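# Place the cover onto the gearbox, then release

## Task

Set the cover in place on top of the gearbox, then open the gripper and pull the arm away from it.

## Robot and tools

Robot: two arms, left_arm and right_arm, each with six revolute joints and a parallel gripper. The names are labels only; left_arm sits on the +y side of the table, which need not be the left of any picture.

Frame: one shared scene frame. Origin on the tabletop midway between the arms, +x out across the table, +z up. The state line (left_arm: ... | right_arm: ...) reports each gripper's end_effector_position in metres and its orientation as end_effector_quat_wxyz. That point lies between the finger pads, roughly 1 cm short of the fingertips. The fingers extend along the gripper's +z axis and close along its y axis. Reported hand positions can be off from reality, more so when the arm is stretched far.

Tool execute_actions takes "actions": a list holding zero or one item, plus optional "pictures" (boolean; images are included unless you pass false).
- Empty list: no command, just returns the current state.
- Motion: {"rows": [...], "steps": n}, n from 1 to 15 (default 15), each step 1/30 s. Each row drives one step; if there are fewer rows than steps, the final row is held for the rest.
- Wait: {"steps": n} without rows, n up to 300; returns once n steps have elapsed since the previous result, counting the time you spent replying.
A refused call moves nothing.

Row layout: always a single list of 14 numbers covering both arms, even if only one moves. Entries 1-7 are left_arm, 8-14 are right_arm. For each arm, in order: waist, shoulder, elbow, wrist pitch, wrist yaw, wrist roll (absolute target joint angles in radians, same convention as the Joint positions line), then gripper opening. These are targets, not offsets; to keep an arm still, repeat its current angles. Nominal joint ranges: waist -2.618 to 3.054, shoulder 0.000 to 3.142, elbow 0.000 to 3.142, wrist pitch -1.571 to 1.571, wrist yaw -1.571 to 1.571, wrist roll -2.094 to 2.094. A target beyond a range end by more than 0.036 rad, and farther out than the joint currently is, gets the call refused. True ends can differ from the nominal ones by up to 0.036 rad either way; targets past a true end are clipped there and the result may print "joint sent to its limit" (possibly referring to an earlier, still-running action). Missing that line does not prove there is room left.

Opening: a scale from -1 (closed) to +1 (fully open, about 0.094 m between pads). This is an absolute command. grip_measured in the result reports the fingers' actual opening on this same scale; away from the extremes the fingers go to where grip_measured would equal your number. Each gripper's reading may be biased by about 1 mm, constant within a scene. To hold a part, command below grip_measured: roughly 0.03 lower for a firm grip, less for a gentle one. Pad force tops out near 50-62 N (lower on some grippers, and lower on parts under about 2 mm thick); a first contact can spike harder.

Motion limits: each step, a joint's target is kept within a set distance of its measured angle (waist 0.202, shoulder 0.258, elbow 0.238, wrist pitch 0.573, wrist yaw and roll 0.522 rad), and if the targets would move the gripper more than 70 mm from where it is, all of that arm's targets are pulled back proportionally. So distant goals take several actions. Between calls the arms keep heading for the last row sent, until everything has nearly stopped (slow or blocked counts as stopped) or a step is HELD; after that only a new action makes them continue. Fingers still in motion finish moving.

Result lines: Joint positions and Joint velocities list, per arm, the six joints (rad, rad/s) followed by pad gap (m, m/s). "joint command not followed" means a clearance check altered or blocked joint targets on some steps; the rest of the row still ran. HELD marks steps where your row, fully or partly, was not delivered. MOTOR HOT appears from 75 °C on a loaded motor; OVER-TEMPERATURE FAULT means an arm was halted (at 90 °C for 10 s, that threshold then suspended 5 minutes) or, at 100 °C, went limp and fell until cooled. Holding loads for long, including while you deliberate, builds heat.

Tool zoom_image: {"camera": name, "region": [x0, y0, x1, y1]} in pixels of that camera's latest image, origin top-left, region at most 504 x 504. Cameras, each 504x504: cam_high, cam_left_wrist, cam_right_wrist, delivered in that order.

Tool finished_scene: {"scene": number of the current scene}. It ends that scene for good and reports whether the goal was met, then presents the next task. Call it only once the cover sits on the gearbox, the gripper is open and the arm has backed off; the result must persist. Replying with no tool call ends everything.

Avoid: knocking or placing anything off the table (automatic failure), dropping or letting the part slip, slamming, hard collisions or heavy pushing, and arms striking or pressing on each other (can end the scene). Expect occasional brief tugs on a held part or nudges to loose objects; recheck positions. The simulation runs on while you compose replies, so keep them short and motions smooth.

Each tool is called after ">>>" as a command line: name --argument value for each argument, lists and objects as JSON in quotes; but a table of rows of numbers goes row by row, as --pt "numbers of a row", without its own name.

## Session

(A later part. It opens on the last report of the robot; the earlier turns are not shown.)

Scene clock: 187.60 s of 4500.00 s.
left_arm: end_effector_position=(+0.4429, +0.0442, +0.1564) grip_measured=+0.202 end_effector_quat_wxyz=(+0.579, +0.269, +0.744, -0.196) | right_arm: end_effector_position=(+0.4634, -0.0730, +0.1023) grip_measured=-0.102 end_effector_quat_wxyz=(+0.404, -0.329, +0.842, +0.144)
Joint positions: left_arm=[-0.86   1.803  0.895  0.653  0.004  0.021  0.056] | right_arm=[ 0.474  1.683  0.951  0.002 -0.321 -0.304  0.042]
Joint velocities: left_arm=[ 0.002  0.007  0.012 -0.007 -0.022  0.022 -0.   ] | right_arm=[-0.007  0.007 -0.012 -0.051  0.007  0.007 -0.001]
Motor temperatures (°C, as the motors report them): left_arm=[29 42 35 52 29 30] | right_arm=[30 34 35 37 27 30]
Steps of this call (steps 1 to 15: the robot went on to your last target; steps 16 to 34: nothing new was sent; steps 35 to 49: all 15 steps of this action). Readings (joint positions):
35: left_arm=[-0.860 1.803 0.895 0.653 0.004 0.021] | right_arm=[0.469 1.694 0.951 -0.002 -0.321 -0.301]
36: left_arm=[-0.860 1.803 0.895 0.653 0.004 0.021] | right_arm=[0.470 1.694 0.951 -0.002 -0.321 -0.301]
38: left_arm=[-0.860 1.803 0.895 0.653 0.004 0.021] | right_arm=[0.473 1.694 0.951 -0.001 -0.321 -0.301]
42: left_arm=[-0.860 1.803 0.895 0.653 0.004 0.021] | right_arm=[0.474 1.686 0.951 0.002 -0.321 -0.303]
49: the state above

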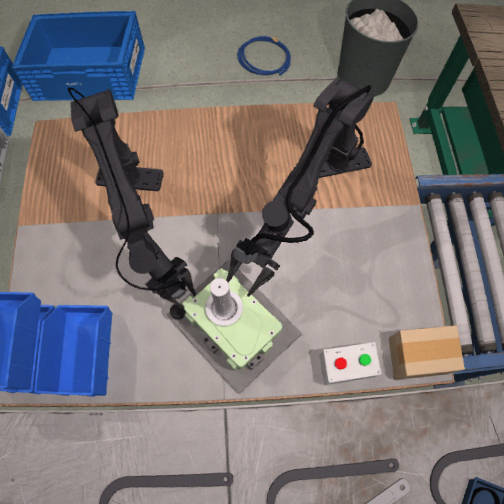

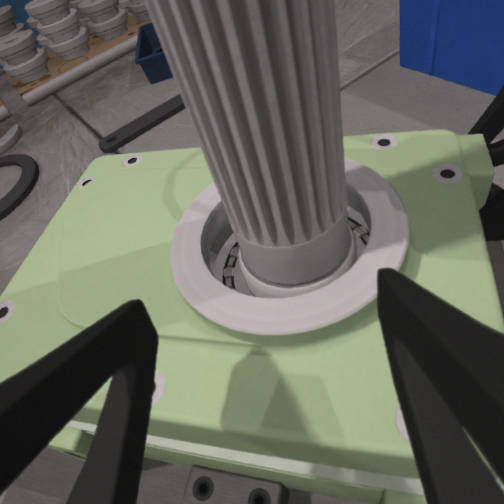

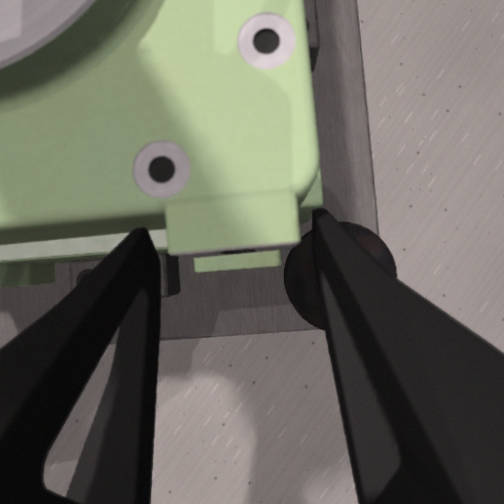

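>>> execute_actions --actions '[{"rows":[[-0.85,1.78,0.88,0.64,0,0.02,0.2,0.478,1.638,0.97,0.01,-0.33,-0.305,-0.1]],"steps":12}]'

>>> execute_actions --actions '[{"rows":[[-0.85,1.78,0.88,0.64,0,0.02,0.2,0.478,1.65,0.97,0.01,-0.33,-0.305,-0.3],[-0.85,1.78,0.88,0.64,0,0.02,0.2,0.478,1.65,0.97,0.01,-0.33,-0.305,-0.4],[-0.85,1.78,0.88,0.64,0,0.02,0.2,0.478,1.65,0.97,0.01,-0.33,-0.305,-0.55]],"steps":12}]'

Scene clock: 188.67 s of 4500.00 s.
left_arm: end_effector_position=(+0.4429, +0.0442, +0.1564) grip_measured=+0.202 end_effector_quat_wxyz=(+0.579, +0.269, +0.744, -0.196) | right_arm: end_effector_position=(+0.4631, -0.0731, +0.1080) grip_measured=-0.102 end_effector_quat_wxyz=(+0.409, -0.329, +0.839, +0.144)
Joint positions: left_arm=[-0.86   1.803  0.895  0.653  0.004  0.021  0.056] | right_arm=[ 0.474  1.668  0.951 -0.001 -0.321 -0.304  0.042]
Joint velocities: left_arm=[-0.017  0.002 -0.012 -0.037  0.007  0.037  0.001] | right_arm=[ 0.002 -0.002 -0.017  0.037 -0.007  0.007 -0.001]
Motor temperatures (°C, as the motors report them): left_arm=[29 42 35 52 29 30] | right_arm=[30 34 35 37 27 30]
Steps of this call (steps 1 to 15: the robot went on to your last target; steps 16 to 20: nothing new was sent; steps 21 to 32: all 12 steps of this action). Readings (joint positions):
21: left_arm=[-0.860 1.803 0.895 0.653 0.004 0.021] | right_arm=[0.474 1.681 0.951 0.001 -0.321 -0.304]
22: left_arm=[-0.860 1.803 0.895 0.653 0.004 0.021] | right_arm=[0.474 1.679 0.951 0.000 -0.321 -0.304]
24: left_arm=[-0.860 1.803 0.895 0.653 0.004 0.021] | right_arm=[0.474 1.673 0.951 -0.000 -0.321 -0.304]
28: left_arm=[-0.860 1.803 0.895 0.653 0.004 0.021] | right_arm=[0.474 1.668 0.951 -0.001 -0.321 -0.304]
32: the state above

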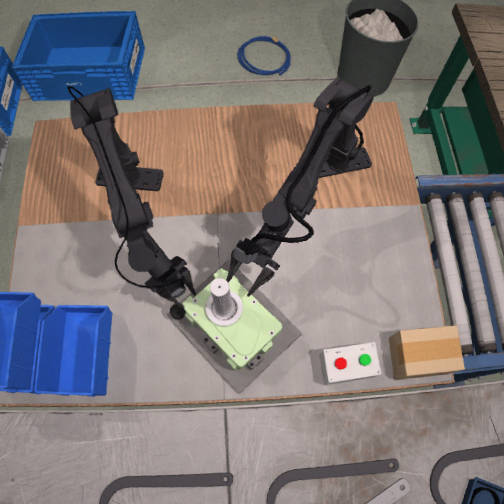

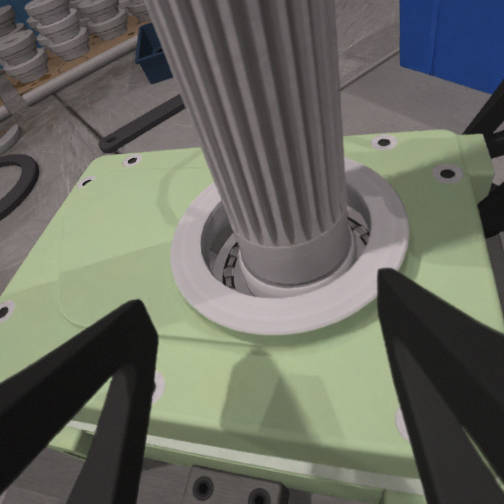

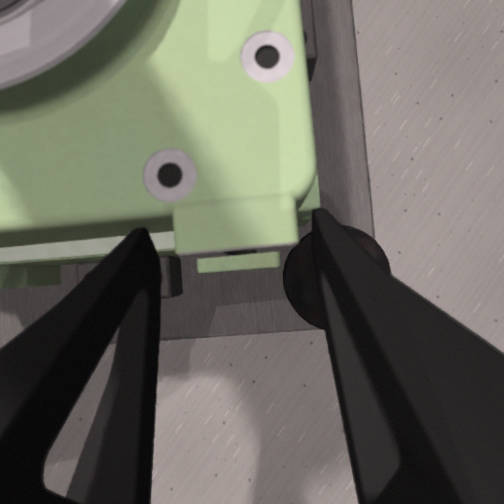

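Scene clock: 189.07 s of 4500.00 s.
left_arm: end_effector_position=(+0.4429, +0.0442, +0.1564) grip_measured=+0.202 end_effector_quat_wxyz=(+0.579, +0.269, +0.744, -0.196) | right_arm: end_effector_position=(+0.4635, -0.0741, +0.1076) grip_measured=-0.428 end_effector_quat_wxyz=(+0.409, -0.327, +0.840, +0.142)
Joint positions: left_arm=[-0.86   1.803  0.895  0.653  0.004  0.021  0.056] | right_arm=[ 0.473  1.668  0.951 -0.002 -0.316 -0.304  0.027]
Joint velocities: left_arm=[-0.022  0.002 -0.022 -0.037 -0.022  0.022  0.   ] | right_arm=[-0.017 -0.007 -0.007 -0.022  0.125  0.037  0.   ]
Motor temperatures (°C, as the motors report them): left_arm=[29 42 35 52 29 30] | right_arm=[30 34 35 37 27 30]
Steps of this call (steps 1 to 12: all 12 steps of this action). Readings (joint positions):
1: left_arm=[-0.860 1.803 0.895 0.653 0.004 0.021] | right_arm=[0.474 1.668 0.951 -0.001 -0.321 -0.304]
2: left_arm=[-0.860 1.803 0.895 0.653 0.004 0.021] | right_arm=[0.474 1.668 0.951 -0.001 -0.319 -0.304]
4: left_arm=[-0.860 1.803 0.895 0.653 0.004 0.021] | right_arm=[0.473 1.668 0.951 -0.002 -0.316 -0.304]
8: left_arm=[-0.860 1.803 0.895 0.653 0.004 0.021] | right_arm=[0.473 1.668 0.951 -0.002 -0.316 -0.304]
12: the state above

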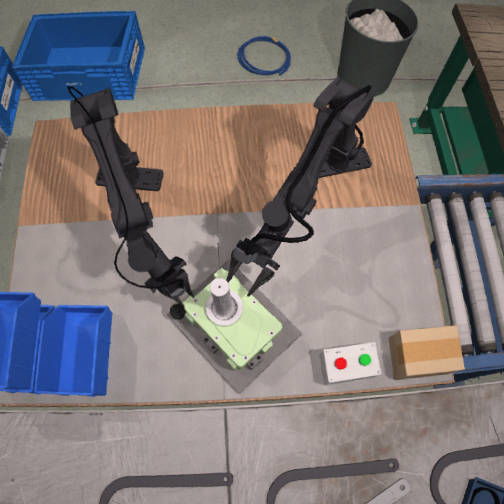

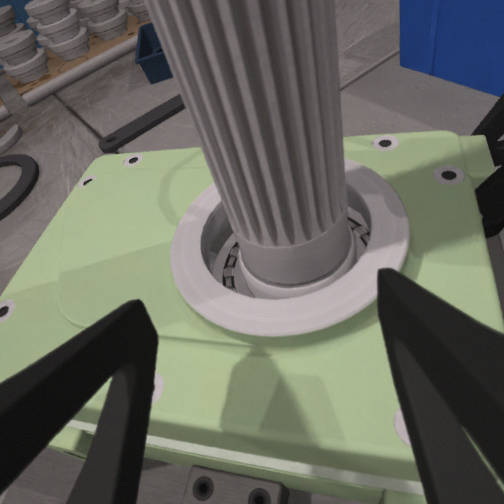

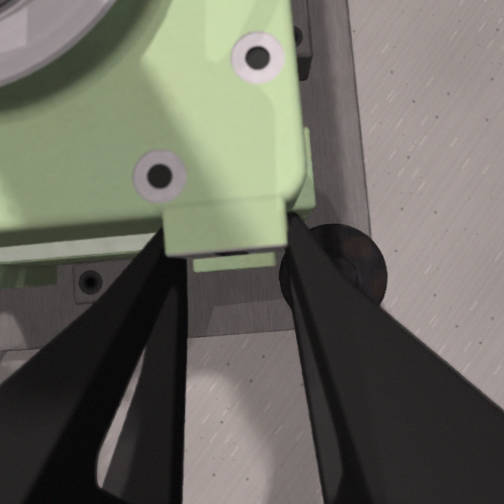

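>>> execute_actions --actions '[{"rows":[[-0.85,1.78,0.88,0.64,0,0.02,0.2,0.465,1.645,0.96,0.01,-0.32,-0.305,-0.6],[-0.85,1.78,0.88,0.64,0,0.02,0.2,0.46,1.64,0.95,0.01,-0.32,-0.305,-0.6],[-0.85,1.78,0.88,0.64,0,0.02,0.2,0.452,1.635,0.945,0.01,-0.32,-0.305,-0.6]],"steps":15}]'

Scene clock: 190.30 s of 4500.00 s.
left_arm: end_effector_position=(+0.4429, +0.0442, +0.1564) grip_measured=+0.202 end_effector_quat_wxyz=(+0.579, +0.269, +0.744, -0.196) | right_arm: end_effector_position=(+0.4638, -0.0751, +0.1078) grip_measured=-0.428 end_effector_quat_wxyz=(+0.409, -0.327, +0.840, +0.143)
Joint positions: left_arm=[-0.86   1.803  0.895  0.653  0.004  0.021  0.056] | right_arm=[ 0.468  1.668  0.951 -0.002 -0.322 -0.304  0.027]
Joint velocities: left_arm=[-0.027 -0.002 -0.002 -0.066  0.007 -0.022 -0.001] | right_arm=[ 0.002  0.012 -0.002 -0.095 -0.11  -0.022 -0.   ]
Motor temperatures (°C, as the motors report them): left_arm=[29 42 35 52 29 30] | right_arm=[30 34 35 37 27 30]
Steps of this call (steps 1 to 15: the robot went on to your last target; steps 16 to 22: nothing new was sent; steps 23 to 37: all 15 steps of this action). Readings (joint positions):
23: left_arm=[-0.860 1.803 0.895 0.653 0.004 0.021] | right_arm=[0.473 1.668 0.951 -0.002 -0.316 -0.304]
24: left_arm=[-0.860 1.803 0.895 0.653 0.004 0.021] | right_arm=[0.472 1.668 0.951 -0.002 -0.316 -0.304]
26: left_arm=[-0.860 1.803 0.895 0.653 0.004 0.021] | right_arm=[0.470 1.668 0.951 -0.002 -0.320 -0.304]
30: left_arm=[-0.860 1.803 0.895 0.653 0.004 0.021] | right_arm=[0.468 1.668 0.951 -0.002 -0.322 -0.304]
37: the state above

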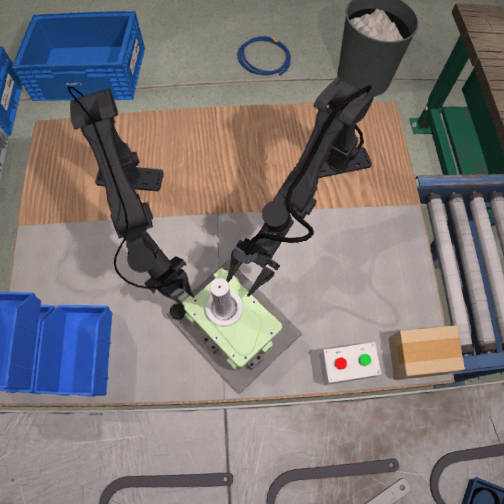

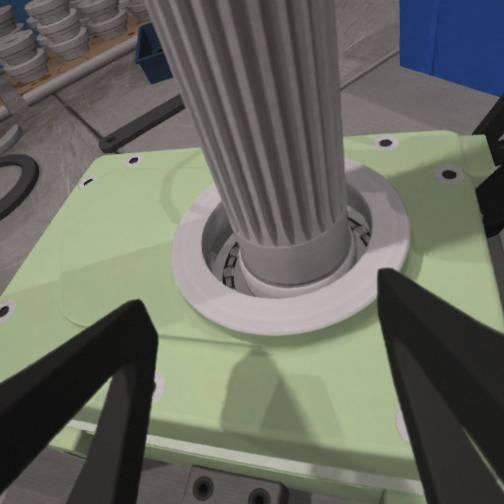

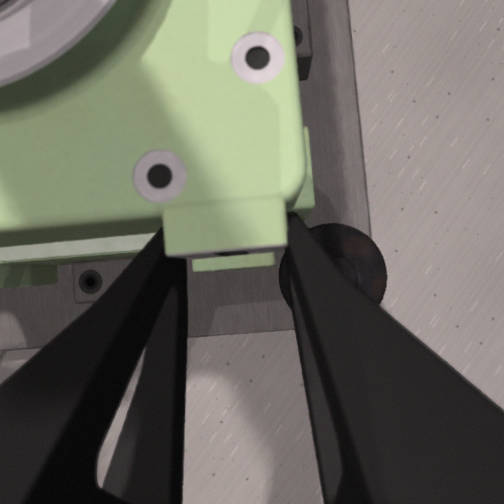

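>>> execute_actions --actions '[{"rows":[[-0.85,1.78,0.88,0.64,0,0.02,0.2,0.445,1.63,0.945,0.01,-0.30,-0.305,-0.6],[-0.85,1.78,0.88,0.64,0,0.02,0.2,0.438,1.63,0.945,0.01,-0.29,-0.305,-0.6]],"steps":15}]'

Scene clock: 191.20 s of 4500.00 s.
left_arm: end_effector_position=(+0.4429, +0.0442, +0.1564) grip_measured=+0.202 end_effector_quat_wxyz=(+0.579, +0.269, +0.744, -0.196) | right_arm: end_effector_position=(+0.4645, -0.0773, +0.1078) grip_measured=-0.428 end_effector_quat_wxyz=(+0.409, -0.326, +0.840, +0.143)
Joint positions: left_arm=[-0.86   1.803  0.895  0.653  0.004  0.021  0.056] | right_arm=[ 0.461  1.668  0.951 -0.003 -0.327 -0.308  0.027]
Joint velocities: left_arm=[ 0.017 -0.007  0.007  0.081 -0.095  0.037 -0.   ] | right_arm=[ 0.022  0.007 -0.007 -0.081  0.037 -0.007  0.001]
Motor temperatures (°C, as the motors report them): left_arm=[29 42 35 52 29 30] | right_arm=[30 34 35 37 27 30]
Steps of this call (steps 1 to 12: the robot went on to your last target; steps 13 to 27: all 15 steps of this action). Readings (joint positions):
13: left_arm=[-0.860 1.803 0.895 0.653 0.004 0.021] | right_arm=[0.468 1.668 0.951 -0.002 -0.322 -0.304]
14: left_arm=[-0.860 1.803 0.895 0.653 0.004 0.021] | right_arm=[0.466 1.668 0.951 -0.002 -0.322 -0.305]
16: left_arm=[-0.860 1.803 0.895 0.653 0.004 0.021] | right_arm=[0.463 1.668 0.951 -0.002 -0.324 -0.307]
20: left_arm=[-0.860 1.803 0.895 0.653 0.004 0.021] | right_arm=[0.461 1.668 0.951 -0.003 -0.327 -0.308]
27: the state above

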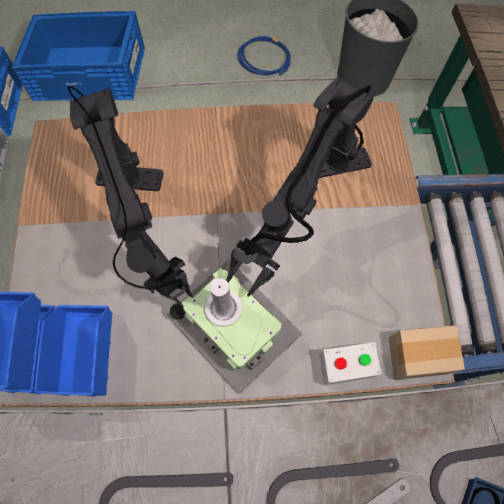

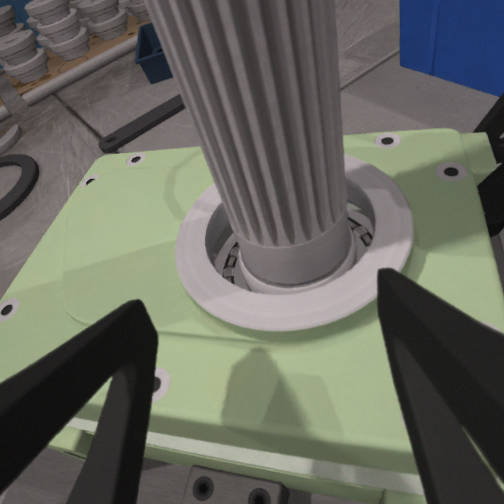

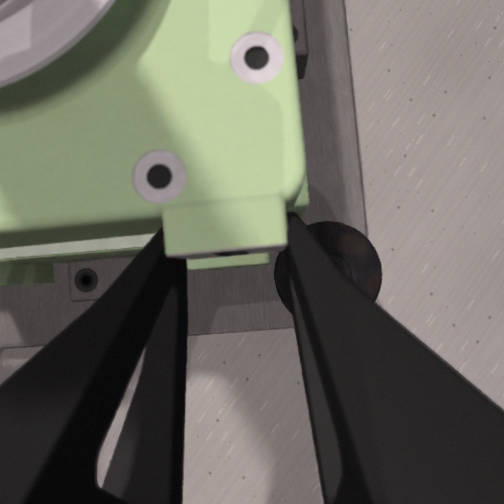

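>>> execute_actions --actions '[{"rows":[[-0.85,1.78,0.88,0.64,0,0.02,0.2,0.44,1.655,0.945,-0.01,-0.33,-0.305,-0.6],[-0.85,1.78,0.88,0.64,0,0.02,0.2,0.44,1.655,0.945,-0.01,-0.36,-0.305,-0.6]],"steps":15}]'

>>> zoom_image --camera "cam_high" --region '[150,250,310,410]'

Scene clock: 192.43 s of 4500.00 s.
left_arm: end_effector_position=(+0.4429, +0.0442, +0.1564) grip_measured=+0.202 end_effector_quat_wxyz=(+0.579, +0.269, +0.744, -0.196) | right_arm: end_effector_position=(+0.4628, -0.0778, +0.1071) grip_measured=-0.428 end_effector_quat_wxyz=(+0.405, -0.325, +0.841, +0.152)
Joint positions: left_arm=[-0.86   1.803  0.895  0.653  0.004  0.021  0.056] | right_arm=[ 0.454  1.668  0.951 -0.011 -0.347 -0.306  0.027]
Joint velocities: left_arm=[ 0.007  0.007  0.007 -0.022  0.066  0.022 -0.   ] | right_arm=[-0.007  0.002  0.002 -0.022  0.051 -0.066  0.   ]
Motor temperatures (°C, as the motors report them): left_arm=[29 42 35 52 29 30] | right_arm=[30 34 35 37 27 30]
Steps of this call (steps 1 to 15: the robot went on to your last target; steps 16 to 22: nothing new was sent; steps 23 to 37: all 15 steps of this action). Readings (joint positions):
23: left_arm=[-0.860 1.803 0.895 0.653 0.004 0.021] | right_arm=[0.461 1.668 0.951 -0.004 -0.330 -0.308]
24: left_arm=[-0.860 1.803 0.895 0.653 0.004 0.021] | right_arm=[0.460 1.668 0.951 -0.005 -0.335 -0.308]
26: left_arm=[-0.860 1.803 0.895 0.653 0.004 0.021] | right_arm=[0.457 1.668 0.951 -0.006 -0.342 -0.307]
30: left_arm=[-0.860 1.803 0.895 0.653 0.004 0.021] | right_arm=[0.454 1.668 0.951 -0.011 -0.347 -0.306]
37: the state above

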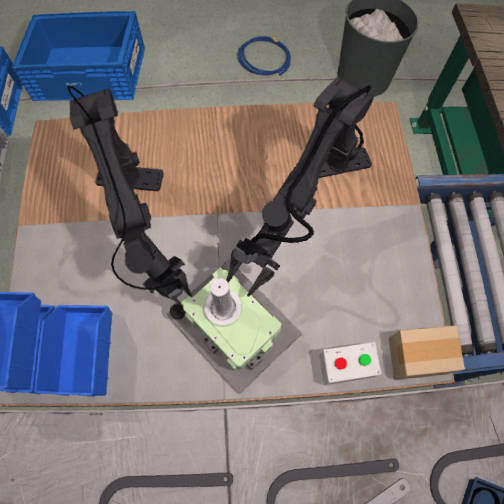

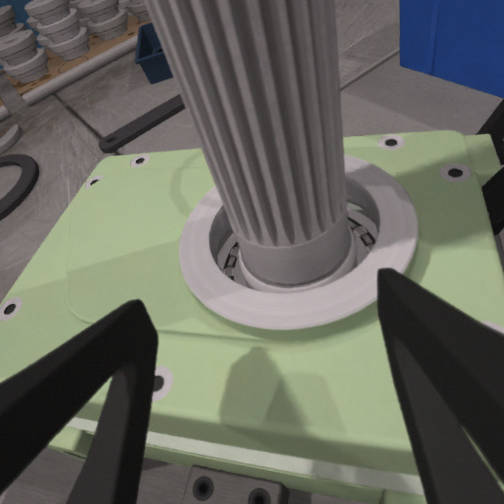

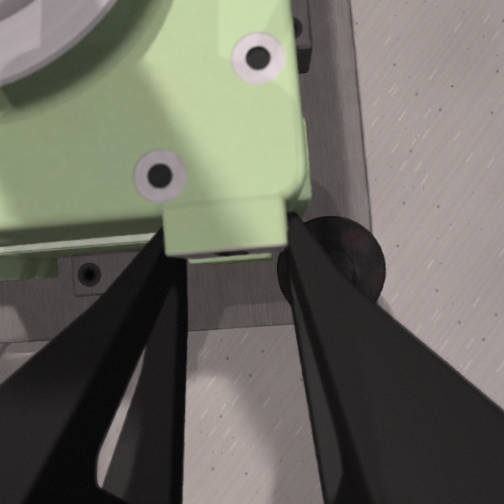

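Region (150, 250, 310, 410) of cam_high's 504x504 image, scaled by 3.150, with more detail than that image has.

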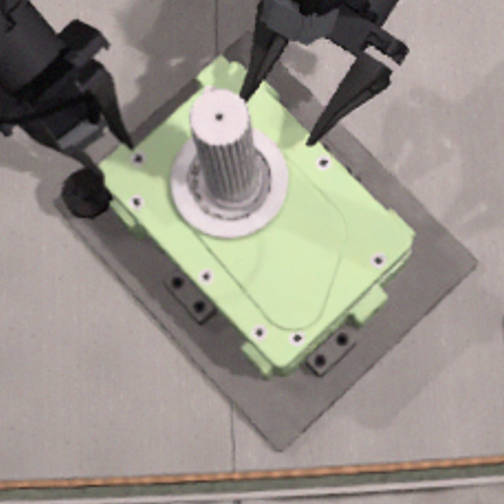

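>>> execute_actions --actions '[{"rows":[[-0.83,1.74,0.80,0.68,0,0.02,0.5,0.45,1.66,0.955,-0.01,-0.35,-0.305,-0.6],[-0.81,1.71,0.73,0.72,0,0.02,0.8,0.45,1.66,0.955,-0.01,-0.35,-0.305,-0.6],[-0.79,1.68,0.66,0.76,0,0.02,1,0.45,1.66,0.955,-0.01,-0.35,-0.305,-0.6],[-0.77,1.65,0.58,0.8,0,0.02,1,0.45,1.66,0.955,-0.01,-0.35,-0.305,-0.6]],"steps":15}]' --pictures false

>>> execute_actions --actions '[{"steps":10}]'

Scene clock: 194.07 s of 4500.00 s.
left_arm: end_effector_position=(+0.4109, +0.1215, +0.1129) grip_measured=+1.000 end_effector_quat_wxyz=(+0.561, +0.240, +0.776, -0.161) | right_arm: end_effector_position=(+0.4628, -0.0778, +0.1071) grip_measured=-0.428 end_effector_quat_wxyz=(+0.405, -0.325, +0.841, +0.152)
Joint positions: left_arm=[-0.771  1.669  0.579  0.766 -0.002  0.021  0.094] | right_arm=[ 0.454  1.668  0.951 -0.011 -0.347 -0.306  0.027]
Joint velocities: left_arm=[-0.017  0.007  0.002  0.051  0.007 -0.051  0.   ] | right_arm=[-0.002 -0.022 -0.002 -0.022  0.022 -0.051  0.   ]
Motor temperatures (°C, as the motors report them): left_arm=[29 42 35 52 29 30] | right_arm=[30 34 35 37 27 30]
Steps of this call (steps 1 to 15: the robot went on to your last target; steps 16 to 34: nothing new was sent; steps 35 to 49: all 15 steps of this action). Readings (joint positions):
35: left_arm=[-0.858 1.799 0.884 0.660 0.004 0.021] | right_arm=[0.454 1.668 0.951 -0.011 -0.347 -0.306]
36: left_arm=[-0.852 1.781 0.852 0.675 0.005 0.021] | right_arm=[0.454 1.668 0.951 -0.011 -0.347 -0.306]
38: left_arm=[-0.825 1.721 0.734 0.718 0.006 0.021] | right_arm=[0.454 1.668 0.951 -0.011 -0.347 -0.306]
42: left_arm=[-0.771 1.669 0.586 0.737 -0.002 0.021] | right_arm=[0.454 1.668 0.951 -0.011 -0.347 -0.306]
49: the state above

Scene clock: 194.40 s of 4500.00 s.
left_arm: end_effector_position=(+0.4115, +0.1212, +0.1149) grip_measured=+1.000 end_effector_quat_wxyz=(+0.565, +0.239, +0.773, -0.162) | right_arm: end_effector_position=(+0.4628, -0.0778, +0.1071) grip_measured=-0.428 end_effector_quat_wxyz=(+0.405, -0.325, +0.841, +0.152)
Joint positions: left_arm=[-0.771  1.669  0.579  0.775 -0.002  0.021  0.094] | right_arm=[ 0.454  1.668  0.951 -0.011 -0.347 -0.306  0.027]
Joint velocities: left_arm=[-0.012 -0.012  0.012 -0.037  0.022 -0.007  0.   ] | right_arm=[ 0.022 -0.027  0.002 -0.022  0.022 -0.051 -0.   ]
Motor temperatures (°C, as the motors report them): left_arm=[29 42 35 52 29 30] | right_arm=[30 34 35 37 27 30]
Steps of this call (steps 1 to 10: the robot went on to your last target). Readings (joint positions):
1: left_arm=[-0.771 1.669 0.579 0.769 -0.002 0.021] | right_arm=[0.454 1.668 0.951 -0.011 -0.347 -0.306]
2: left_arm=[-0.771 1.669 0.579 0.770 -0.002 0.021] | right_arm=[0.454 1.668 0.951 -0.011 -0.347 -0.306]
4: left_arm=[-0.771 1.669 0.579 0.772 -0.002 0.021] | right_arm=[0.454 1.668 0.951 -0.011 -0.347 -0.306]
8: left_arm=[-0.771 1.669 0.579 0.775 -0.002 0.021] | right_arm=[0.454 1.668 0.951 -0.011 -0.347 -0.306]
10: the state above

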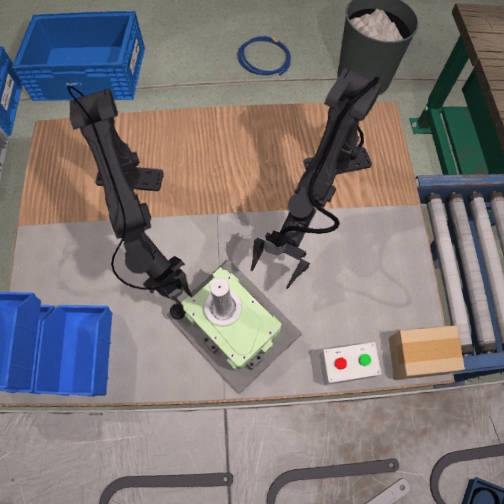

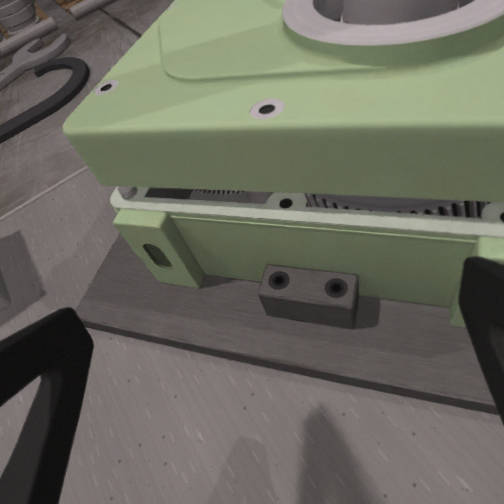

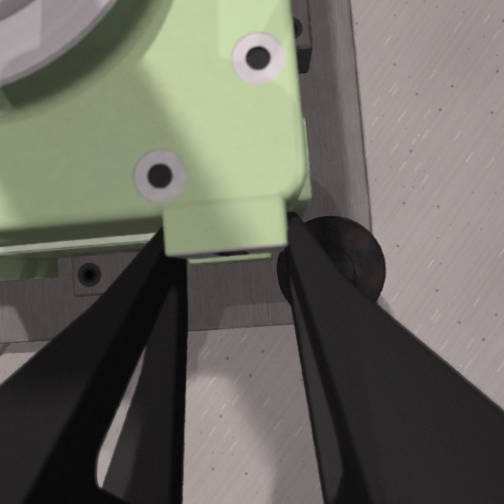

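>>> execute_actions --actions '[{"rows":[[-0.77,1.65,0.58,0.8,0,0.02,1,0.45,1.685,0.955,-0.01,-0.35,-0.305,-0.6]],"steps":15}]'

>>> zoom_image --camera "cam_left_wrist" --region '[50,100,250,300]'

Scene clock: 201.47 s of 4500.00 s.
left_arm: end_effector_position=(+0.4115, +0.1211, +0.1151) grip_measured=+1.000 end_effector_quat_wxyz=(+0.565, +0.239, +0.773, -0.162) | right_arm: end_effector_position=(+0.4626, -0.0776, +0.1059) grip_measured=-0.428 end_effector_quat_wxyz=(+0.403, -0.325, +0.842, +0.153)
Joint positions: left_arm=[-0.771  1.669  0.579  0.776 -0.002  0.021  0.094] | right_arm=[ 0.454  1.671  0.951 -0.011 -0.349 -0.304  0.027]
Joint velocities: left_arm=[ 0.002 -0.022  0.007 -0.037 -0.051  0.007  0.   ] | right_arm=[ 0.002 -0.002  0.012 -0.066  0.051 -0.037 -0.001]
Motor temperatures (°C, as the motors report them): left_arm=[29 41 35 52 29 30] | right_arm=[30 34 35 37 27 30]
Steps of this call (steps 1 to 15: the robot went on to your last target; steps 16 to 90: nothing new was sent; then 3.57 s passed at rest; steps 91 to 105: all 15 steps of this action). Readings (joint positions):
91: left_arm=[-0.771 1.669 0.579 0.776 -0.002 0.021] | right_arm=[0.454 1.670 0.951 -0.011 -0.347 -0.306]
92: left_arm=[-0.771 1.669 0.579 0.776 -0.002 0.021] | right_arm=[0.454 1.671 0.951 -0.011 -0.348 -0.304]
94: left_arm=[-0.771 1.669 0.579 0.776 -0.002 0.021] | right_arm=[0.454 1.671 0.951 -0.011 -0.349 -0.304]
98: left_arm=[-0.771 1.669 0.579 0.776 -0.002 0.021] | right_arm=[0.454 1.671 0.951 -0.011 -0.349 -0.304]
105: the state above

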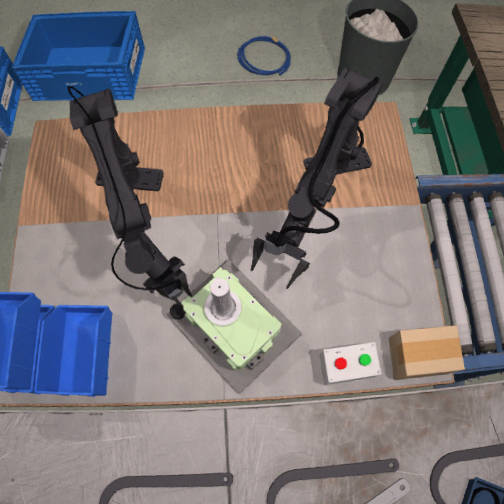

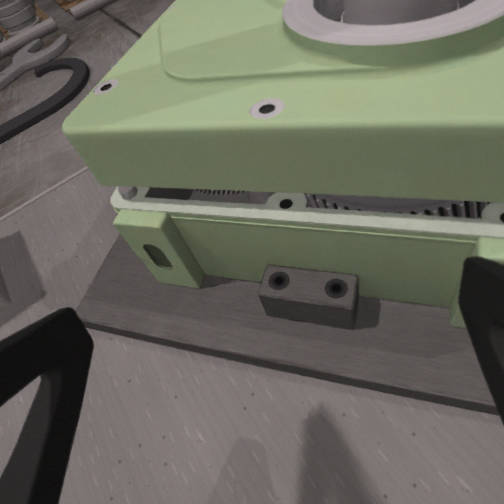

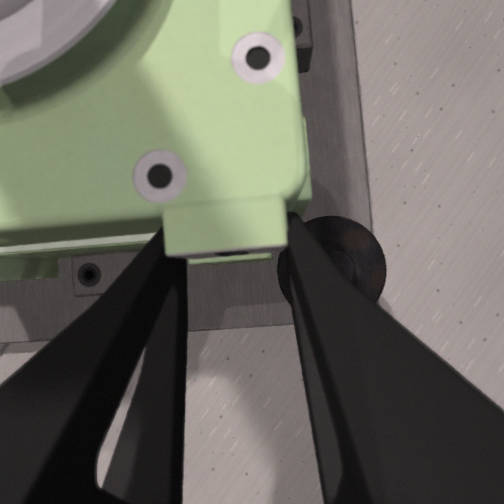

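Region (50, 100, 250, 300) of cam_left_wrist's 504x504 image, scaled by 2.520, with more detail than that image has.

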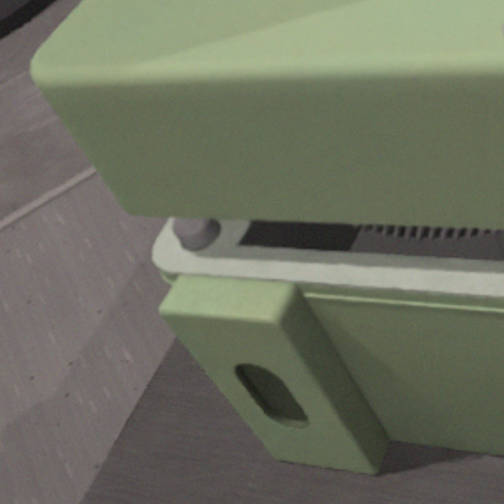

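>>> execute_actions --actions '[{"rows":[[-0.77,1.65,0.58,0.8,0,0.02,1,0.465,1.65,0.94,-0.01,-0.37,-0.305,-0.6],[-0.77,1.65,0.58,0.8,0,0.02,1,0.472,1.65,0.94,-0.01,-0.39,-0.305,-0.6]],"steps":15}]'

Scene clock: 202.97 s of 4500.00 s.
left_arm: end_effector_position=(+0.4115, +0.1211, +0.1151) grip_measured=+1.000 end_effector_quat_wxyz=(+0.565, +0.239, +0.773, -0.162) | right_arm: end_effector_position=(+0.4624, -0.0772, +0.1060) grip_measured=-0.428 end_effector_quat_wxyz=(+0.403, -0.325, +0.841, +0.154)
Joint positions: left_arm=[-0.771  1.669  0.579  0.776 -0.002  0.021  0.094] | right_arm=[ 0.454  1.671  0.951 -0.011 -0.351 -0.304  0.027]
Joint velocities: left_arm=[-0.007 -0.002  0.002  0.007 -0.037 -0.022  0.   ] | right_arm=[-0.012 -0.017  0.002  0.022  0.007 -0.007 -0.   ]
Motor temperatures (°C, as the motors report them): left_arm=[29 40 35 52 29 30] | right_arm=[30 34 35 37 27 30]
Steps of this call (steps 1 to 15: the robot went on to your last target; steps 16 to 30: nothing new was sent; steps 31 to 45: all 15 steps of this action). Readings (joint positions):
31: left_arm=[-0.771 1.669 0.579 0.776 -0.002 0.021] | right_arm=[0.454 1.671 0.951 -0.011 -0.349 -0.304]
32: left_arm=[-0.771 1.669 0.579 0.776 -0.002 0.021] | right_arm=[0.454 1.671 0.951 -0.011 -0.351 -0.304]
34: left_arm=[-0.771 1.669 0.579 0.776 -0.002 0.021] | right_arm=[0.454 1.671 0.951 -0.011 -0.351 -0.304]
38: left_arm=[-0.771 1.669 0.579 0.776 -0.002 0.021] | right_arm=[0.454 1.671 0.951 -0.011 -0.351 -0.304]
45: the state above

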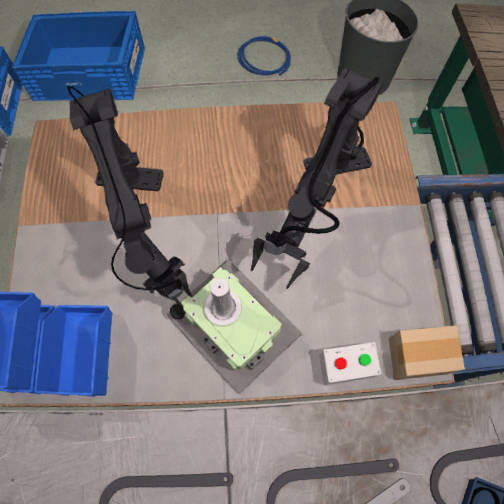

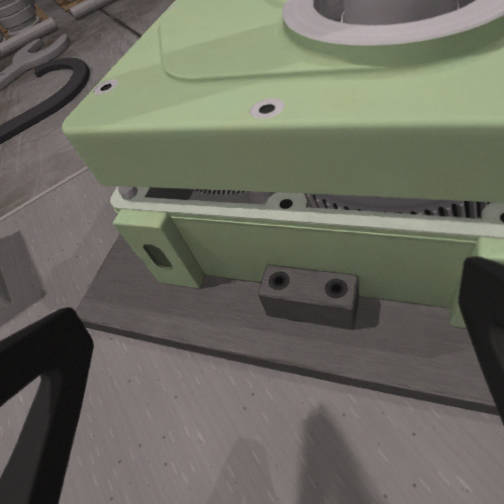

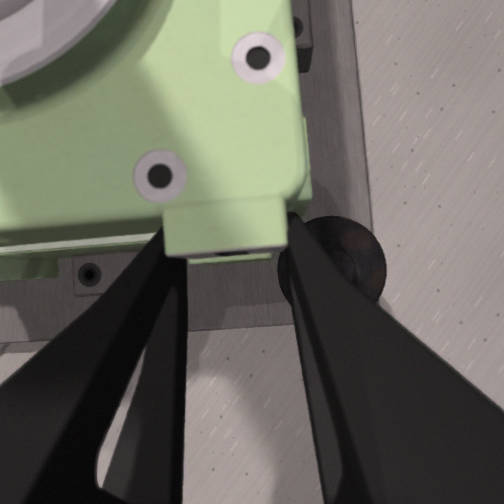

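>>> execute_actions --actions '[{"rows":[[-0.77,1.65,0.58,0.8,0,0.02,1,0.462,1.65,0.95,-0.01,-0.42,-0.305,-0.6],[-0.77,1.65,0.58,0.8,0,0.02,1,0.457,1.65,0.95,-0.01,-0.45,-0.305,-0.6]],"steps":15}]'

Scene clock: 204.07 s of 4500.00 s.
left_arm: end_effector_position=(+0.4115, +0.1211, +0.1151) grip_measured=+1.000 end_effector_quat_wxyz=(+0.565, +0.239, +0.773, -0.162) | right_arm: end_effector_position=(+0.4619, -0.0767, +0.1065) grip_measured=-0.428 end_effector_quat_wxyz=(+0.403, -0.326, +0.840, +0.158)
Joint positions: left_arm=[-0.771  1.669  0.579  0.776 -0.002  0.021  0.094] | right_arm=[ 0.451  1.671  0.951 -0.011 -0.363 -0.304  0.027]
Joint velocities: left_arm=[-0.017  0.007  0.002  0.051 -0.022 -0.007  0.   ] | right_arm=[ 0.002 -0.002  0.007  0.007  0.081  0.007  0.001]
Motor temperatures (°C, as the motors report them): left_arm=[29 40 35 52 29 30] | right_arm=[30 34 35 37 27 30]
Steps of this call (steps 1 to 15: the robot went on to your last target; steps 16 to 18: nothing new was sent; steps 19 to 33: all 15 steps of this action). Readings (joint positions):
19: left_arm=[-0.771 1.669 0.579 0.776 -0.002 0.021] | right_arm=[0.454 1.671 0.951 -0.011 -0.353 -0.304]
20: left_arm=[-0.771 1.669 0.579 0.776 -0.002 0.021] | right_arm=[0.453 1.671 0.951 -0.011 -0.356 -0.304]
22: left_arm=[-0.771 1.669 0.579 0.776 -0.002 0.021] | right_arm=[0.451 1.671 0.951 -0.011 -0.362 -0.304]
26: left_arm=[-0.771 1.669 0.579 0.776 -0.002 0.021] | right_arm=[0.451 1.671 0.951 -0.011 -0.363 -0.304]
33: the state above

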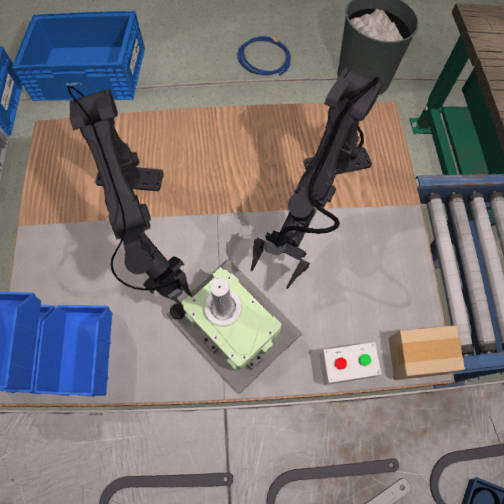

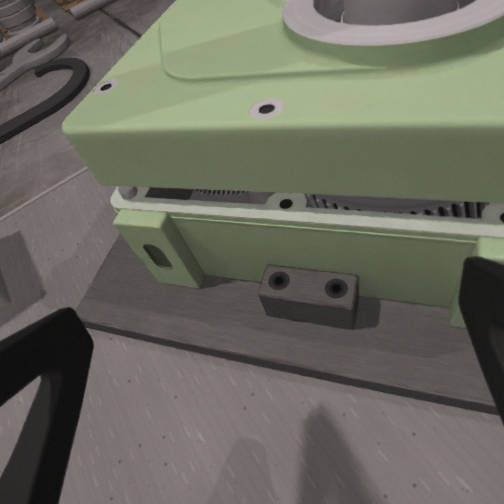

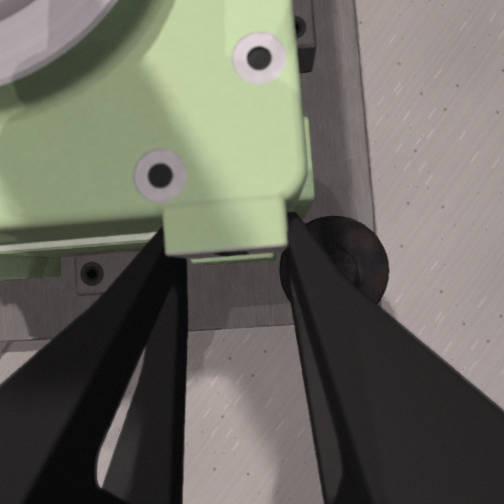

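>>> execute_actions --actions '[{"rows":[[-0.78,1.65,0.7,0.65,0,0.02,1,0.455,1.65,0.95,-0.01,-0.37,-0.305,-0.6],[-0.79,1.65,0.8,0.5,0,0.02,1,0.455,1.65,0.95,-0.01,-0.37,-0.305,-0.6],[-0.80,1.65,0.9,0.35,0,0.02,1,0.455,1.65,0.95,-0.01,-0.37,-0.305,-0.6],[-0.81,1.66,1.0,0.2,0,0.02,1,0.455,1.65,0.95,-0.01,-0.37,-0.305,-0.6],[-0.82,1.67,1.1,0.1,0,0.02,1,0.455,1.65,0.95,-0.01,-0.37,-0.305,-0.6],[-0.83,1.68,1.2,0,0,0.02,1,0.455,1.65,0.95,-0.01,-0.37,-0.305,-0.6],[-0.84,1.69,1.3,-0.15,0,0.02,1,0.455,1.65,0.95,-0.01,-0.37,-0.305,-0.6],[-0.85,1.70,1.4,-0.3,0,0.02,1,0.455,1.65,0.95,-0.01,-0.37,-0.305,-0.6],[-0.86,1.72,1.5,-0.45,0,0.02,1,0.455,1.65,0.95,-0.01,-0.37,-0.305,-0.6],[-0.87,1.74,1.6,-0.6,0,0.02,1,0.455,1.65,0.95,-0.01,-0.37,-0.305,-0.6],[-0.88,1.76,1.7,-0.75,0,0.02,1,0.455,1.65,0.95,-0.01,-0.37,-0.305,-0.6]],"steps":15}]' --pictures false

>>> execute_actions --actions '[{"rows":[[-0.88,1.78,1.75,-0.85,0,0.02,1,0.455,1.65,0.95,-0.01,-0.37,-0.305,-0.6]],"steps":15}]' --pictures false

>>> execute_actions --actions '[{"rows":[[-0.88,1.88,1.92,-0.98,0,0.02,1,0.455,1.65,0.95,-0.01,-0.37,-0.305,-0.6]],"steps":15}]'

Scene clock: 206.27 s of 4500.00 s.
left_arm: end_effector_position=(+0.4402, +0.0364, +0.2471) grip_measured=+1.000 end_effector_quat_wxyz=(+0.423, +0.309, +0.839, -0.145) | right_arm: end_effector_position=(+0.4624, -0.0776, +0.1062) grip_measured=-0.428 end_effector_quat_wxyz=(+0.403, -0.325, +0.841, +0.156)
Joint positions: left_arm=[-0.876  1.768  1.603 -0.478 -0.001  0.021  0.094] | right_arm=[ 0.451  1.671  0.951 -0.011 -0.357 -0.304  0.027]
Joint velocities: left_arm=[-0.056  0.032  1.404 -1.399  0.051 -0.007  0.   ] | right_arm=[-0.017  0.012 -0.012 -0.037  0.051  0.081 -0.   ]
Motor temperatures (°C, as the motors report them): left_arm=[29 40 35 52 29 30] | right_arm=[30 35 35 37 27 30]
Steps of this call (steps 1 to 15: the robot went on to your last target; steps 16 to 51: nothing new was sent; steps 52 to 66: all 15 steps of this action). Readings (joint positions):
52: left_arm=[-0.771 1.669 0.591 0.755 -0.002 0.021] | right_arm=[0.451 1.671 0.951 -0.011 -0.359 -0.304]
53: left_arm=[-0.771 1.669 0.628 0.695 -0.002 0.021] | right_arm=[0.451 1.671 0.951 -0.011 -0.357 -0.304]
55: left_arm=[-0.779 1.674 0.757 0.530 -0.002 0.021] | right_arm=[0.451 1.671 0.951 -0.011 -0.357 -0.304]
59: left_arm=[-0.818 1.686 1.070 0.172 -0.002 0.021] | right_arm=[0.451 1.671 0.951 -0.011 -0.357 -0.304]
66: the state above

Scene clock: 206.77 s of 4500.00 s.
left_arm: end_effector_position=(+0.4096, +0.0612, +0.2345) grip_measured=+1.000 end_effector_quat_wxyz=(+0.323, +0.325, +0.882, -0.111) | right_arm: end_effector_position=(+0.4624, -0.0776, +0.1062) grip_measured=-0.428 end_effector_quat_wxyz=(+0.403, -0.325, +0.841, +0.156)
Joint positions: left_arm=[-0.877  1.783  1.735 -0.826 -0.001  0.021  0.094] | right_arm=[ 0.451  1.671  0.951 -0.011 -0.357 -0.304  0.027]
Joint velocities: left_arm=[-0.007  0.007 -0.007 -0.139 -0.037 -0.007  0.   ] | right_arm=[-0.012 -0.012  0.002  0.037 -0.007 -0.022 -0.   ]
Motor temperatures (°C, as the motors report them): left_arm=[29 40 35 52 29 30] | right_arm=[30 35 35 37 27 30]
Steps of this call (steps 1 to 15: all 15 steps of this action). Readings (joint positions):
1: left_arm=[-0.877 1.769 1.650 -0.535 -0.001 0.021] | right_arm=[0.451 1.671 0.951 -0.011 -0.357 -0.304]
2: left_arm=[-0.877 1.769 1.689 -0.587 -0.001 0.021] | right_arm=[0.451 1.671 0.951 -0.011 -0.357 -0.304]
4: left_arm=[-0.877 1.766 1.729 -0.656 -0.001 0.021] | right_arm=[0.451 1.671 0.951 -0.011 -0.357 -0.304]
8: left_arm=[-0.877 1.772 1.735 -0.757 -0.001 0.021] | right_arm=[0.451 1.671 0.951 -0.011 -0.357 -0.304]
15: the state above

Scene clock: 207.27 s of 4500.00 s.
left_arm: end_effector_position=(+0.4144, +0.0573, +0.2281) grip_measured=+1.000 end_effector_quat_wxyz=(+0.286, +0.330, +0.894, -0.098) | right_arm: end_effector_position=(+0.4624, -0.0776, +0.1062) grip_measured=-0.428 end_effector_quat_wxyz=(+0.403, -0.325, +0.841, +0.156)
Joint positions: left_arm=[-0.877  1.882  1.886 -0.96  -0.001  0.021  0.094] | right_arm=[ 0.451  1.671  0.951 -0.011 -0.357 -0.304  0.027]
Joint velocities: left_arm=[-0.017 -0.012 -0.027 -0.022  0.051 -0.022  0.   ] | right_arm=[ 0.002  0.002 -0.017 -0.051  0.007  0.081  0.   ]
Motor temperatures (°C, as the motors report them): left_arm=[29 40 35 52 29 30] | right_arm=[30 35 35 37 27 30]
Steps of this call (steps 1 to 15: all 15 steps of this action). Readings (joint positions):
1: left_arm=[-0.877 1.797 1.765 -0.862 -0.001 0.021] | right_arm=[0.451 1.671 0.951 -0.011 -0.357 -0.304]
2: left_arm=[-0.877 1.825 1.815 -0.897 -0.001 0.021] | right_arm=[0.451 1.671 0.951 -0.011 -0.357 -0.304]
4: left_arm=[-0.877 1.863 1.874 -0.903 -0.001 0.021] | right_arm=[0.451 1.671 0.951 -0.011 -0.357 -0.304]
8: left_arm=[-0.877 1.880 1.886 -0.932 -0.001 0.021] | right_arm=[0.451 1.671 0.951 -0.011 -0.357 -0.304]
15: the state above

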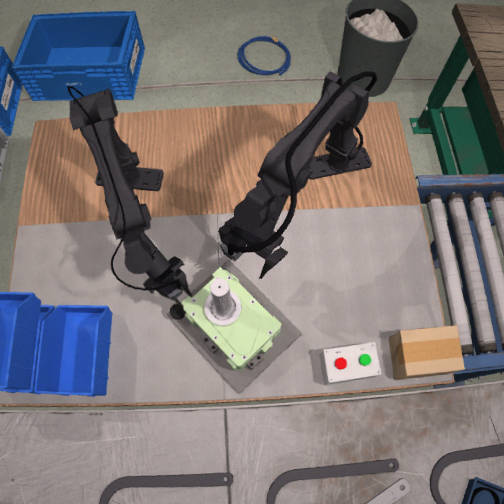

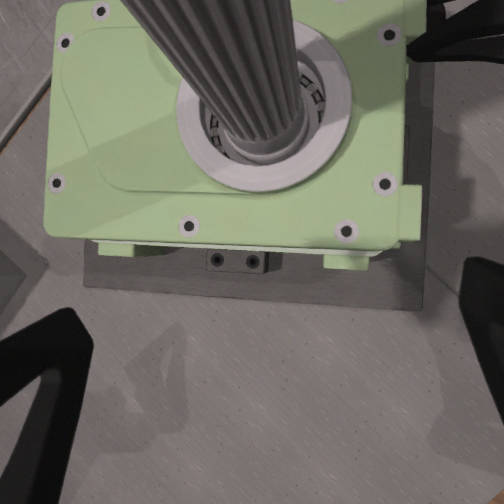

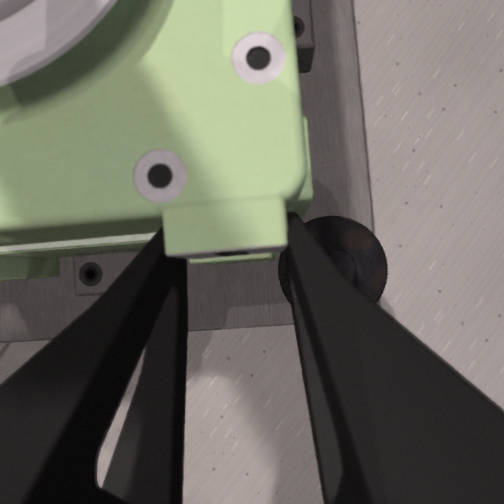

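>>> zoom_image --camera "cam_left_wrist" --region '[30,30,450,320]'

Region (30, 30, 450, 320) of cam_left_wrist's 504x504 image, scaled by 1.200, with more detail than that image has; it fills the top 348 rows of this view, and the rest is white.

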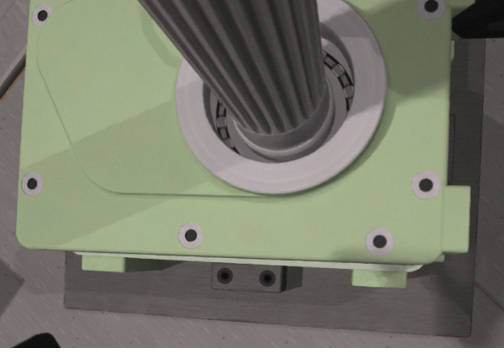

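>>> execute_actions --actions '[{"rows":[[-0.88,1.88,1.92,-0.98,0,0.02,1,0.475,1.635,0.95,-0.01,-0.40,-0.305,-0.6],[-0.88,1.88,1.92,-0.98,0,0.02,1,0.485,1.635,0.95,-0.01,-0.42,-0.305,-0.6]],"steps":15}]'

Scene clock: 208.50 s of 4500.00 s.
left_arm: end_effector_position=(+0.4136, +0.0579, +0.2274) grip_measured=+1.000 end_effector_quat_wxyz=(+0.284, +0.330, +0.895, -0.098) | right_arm: end_effector_position=(+0.4616, -0.0763, +0.1068) grip_measured=-0.428 end_effector_quat_wxyz=(+0.403, -0.326, +0.841, +0.154)
Joint positions: left_arm=[-0.877  1.882  1.886 -0.965 -0.001  0.021  0.094] | right_arm=[ 0.457  1.668  0.951 -0.014 -0.35  -0.303  0.027]
Joint velocities: left_arm=[ 0.012  0.002  0.002 -0.051  0.051 -0.007  0.   ] | right_arm=[ 0.002 -0.002 -0.012  0.007 -0.037 -0.051 -0.002]
Motor temperatures (°C, as the motors report them): left_arm=[29 40 35 52 29 30] | right_arm=[30 35 35 37 27 30]
Steps of this call (steps 1 to 15: the robot went on to your last target; steps 16 to 22: nothing new was sent; steps 23 to 37: all 15 steps of this action). Readings (joint positions):
23: left_arm=[-0.877 1.882 1.886 -0.965 -0.001 0.021] | right_arm=[0.452 1.671 0.951 -0.011 -0.357 -0.304]
24: left_arm=[-0.877 1.882 1.886 -0.965 -0.001 0.021] | right_arm=[0.453 1.671 0.951 -0.011 -0.356 -0.304]
26: left_arm=[-0.877 1.882 1.886 -0.965 -0.001 0.021] | right_arm=[0.455 1.669 0.951 -0.012 -0.353 -0.304]
30: left_arm=[-0.877 1.882 1.886 -0.965 -0.001 0.021] | right_arm=[0.457 1.668 0.951 -0.014 -0.350 -0.303]
37: the state above

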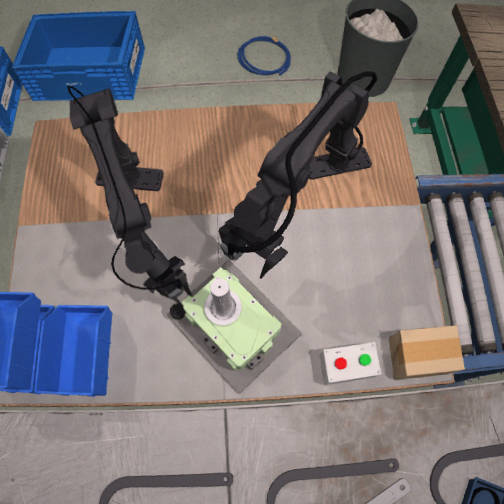

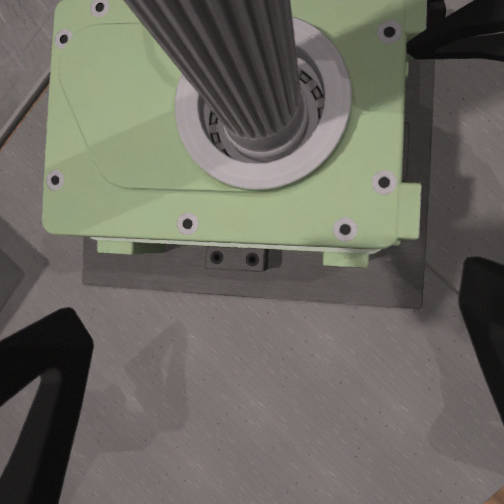

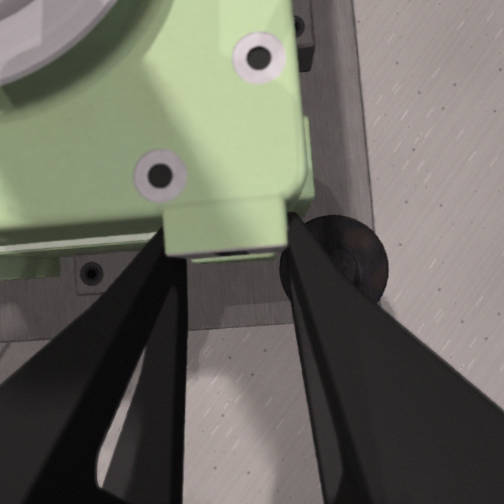

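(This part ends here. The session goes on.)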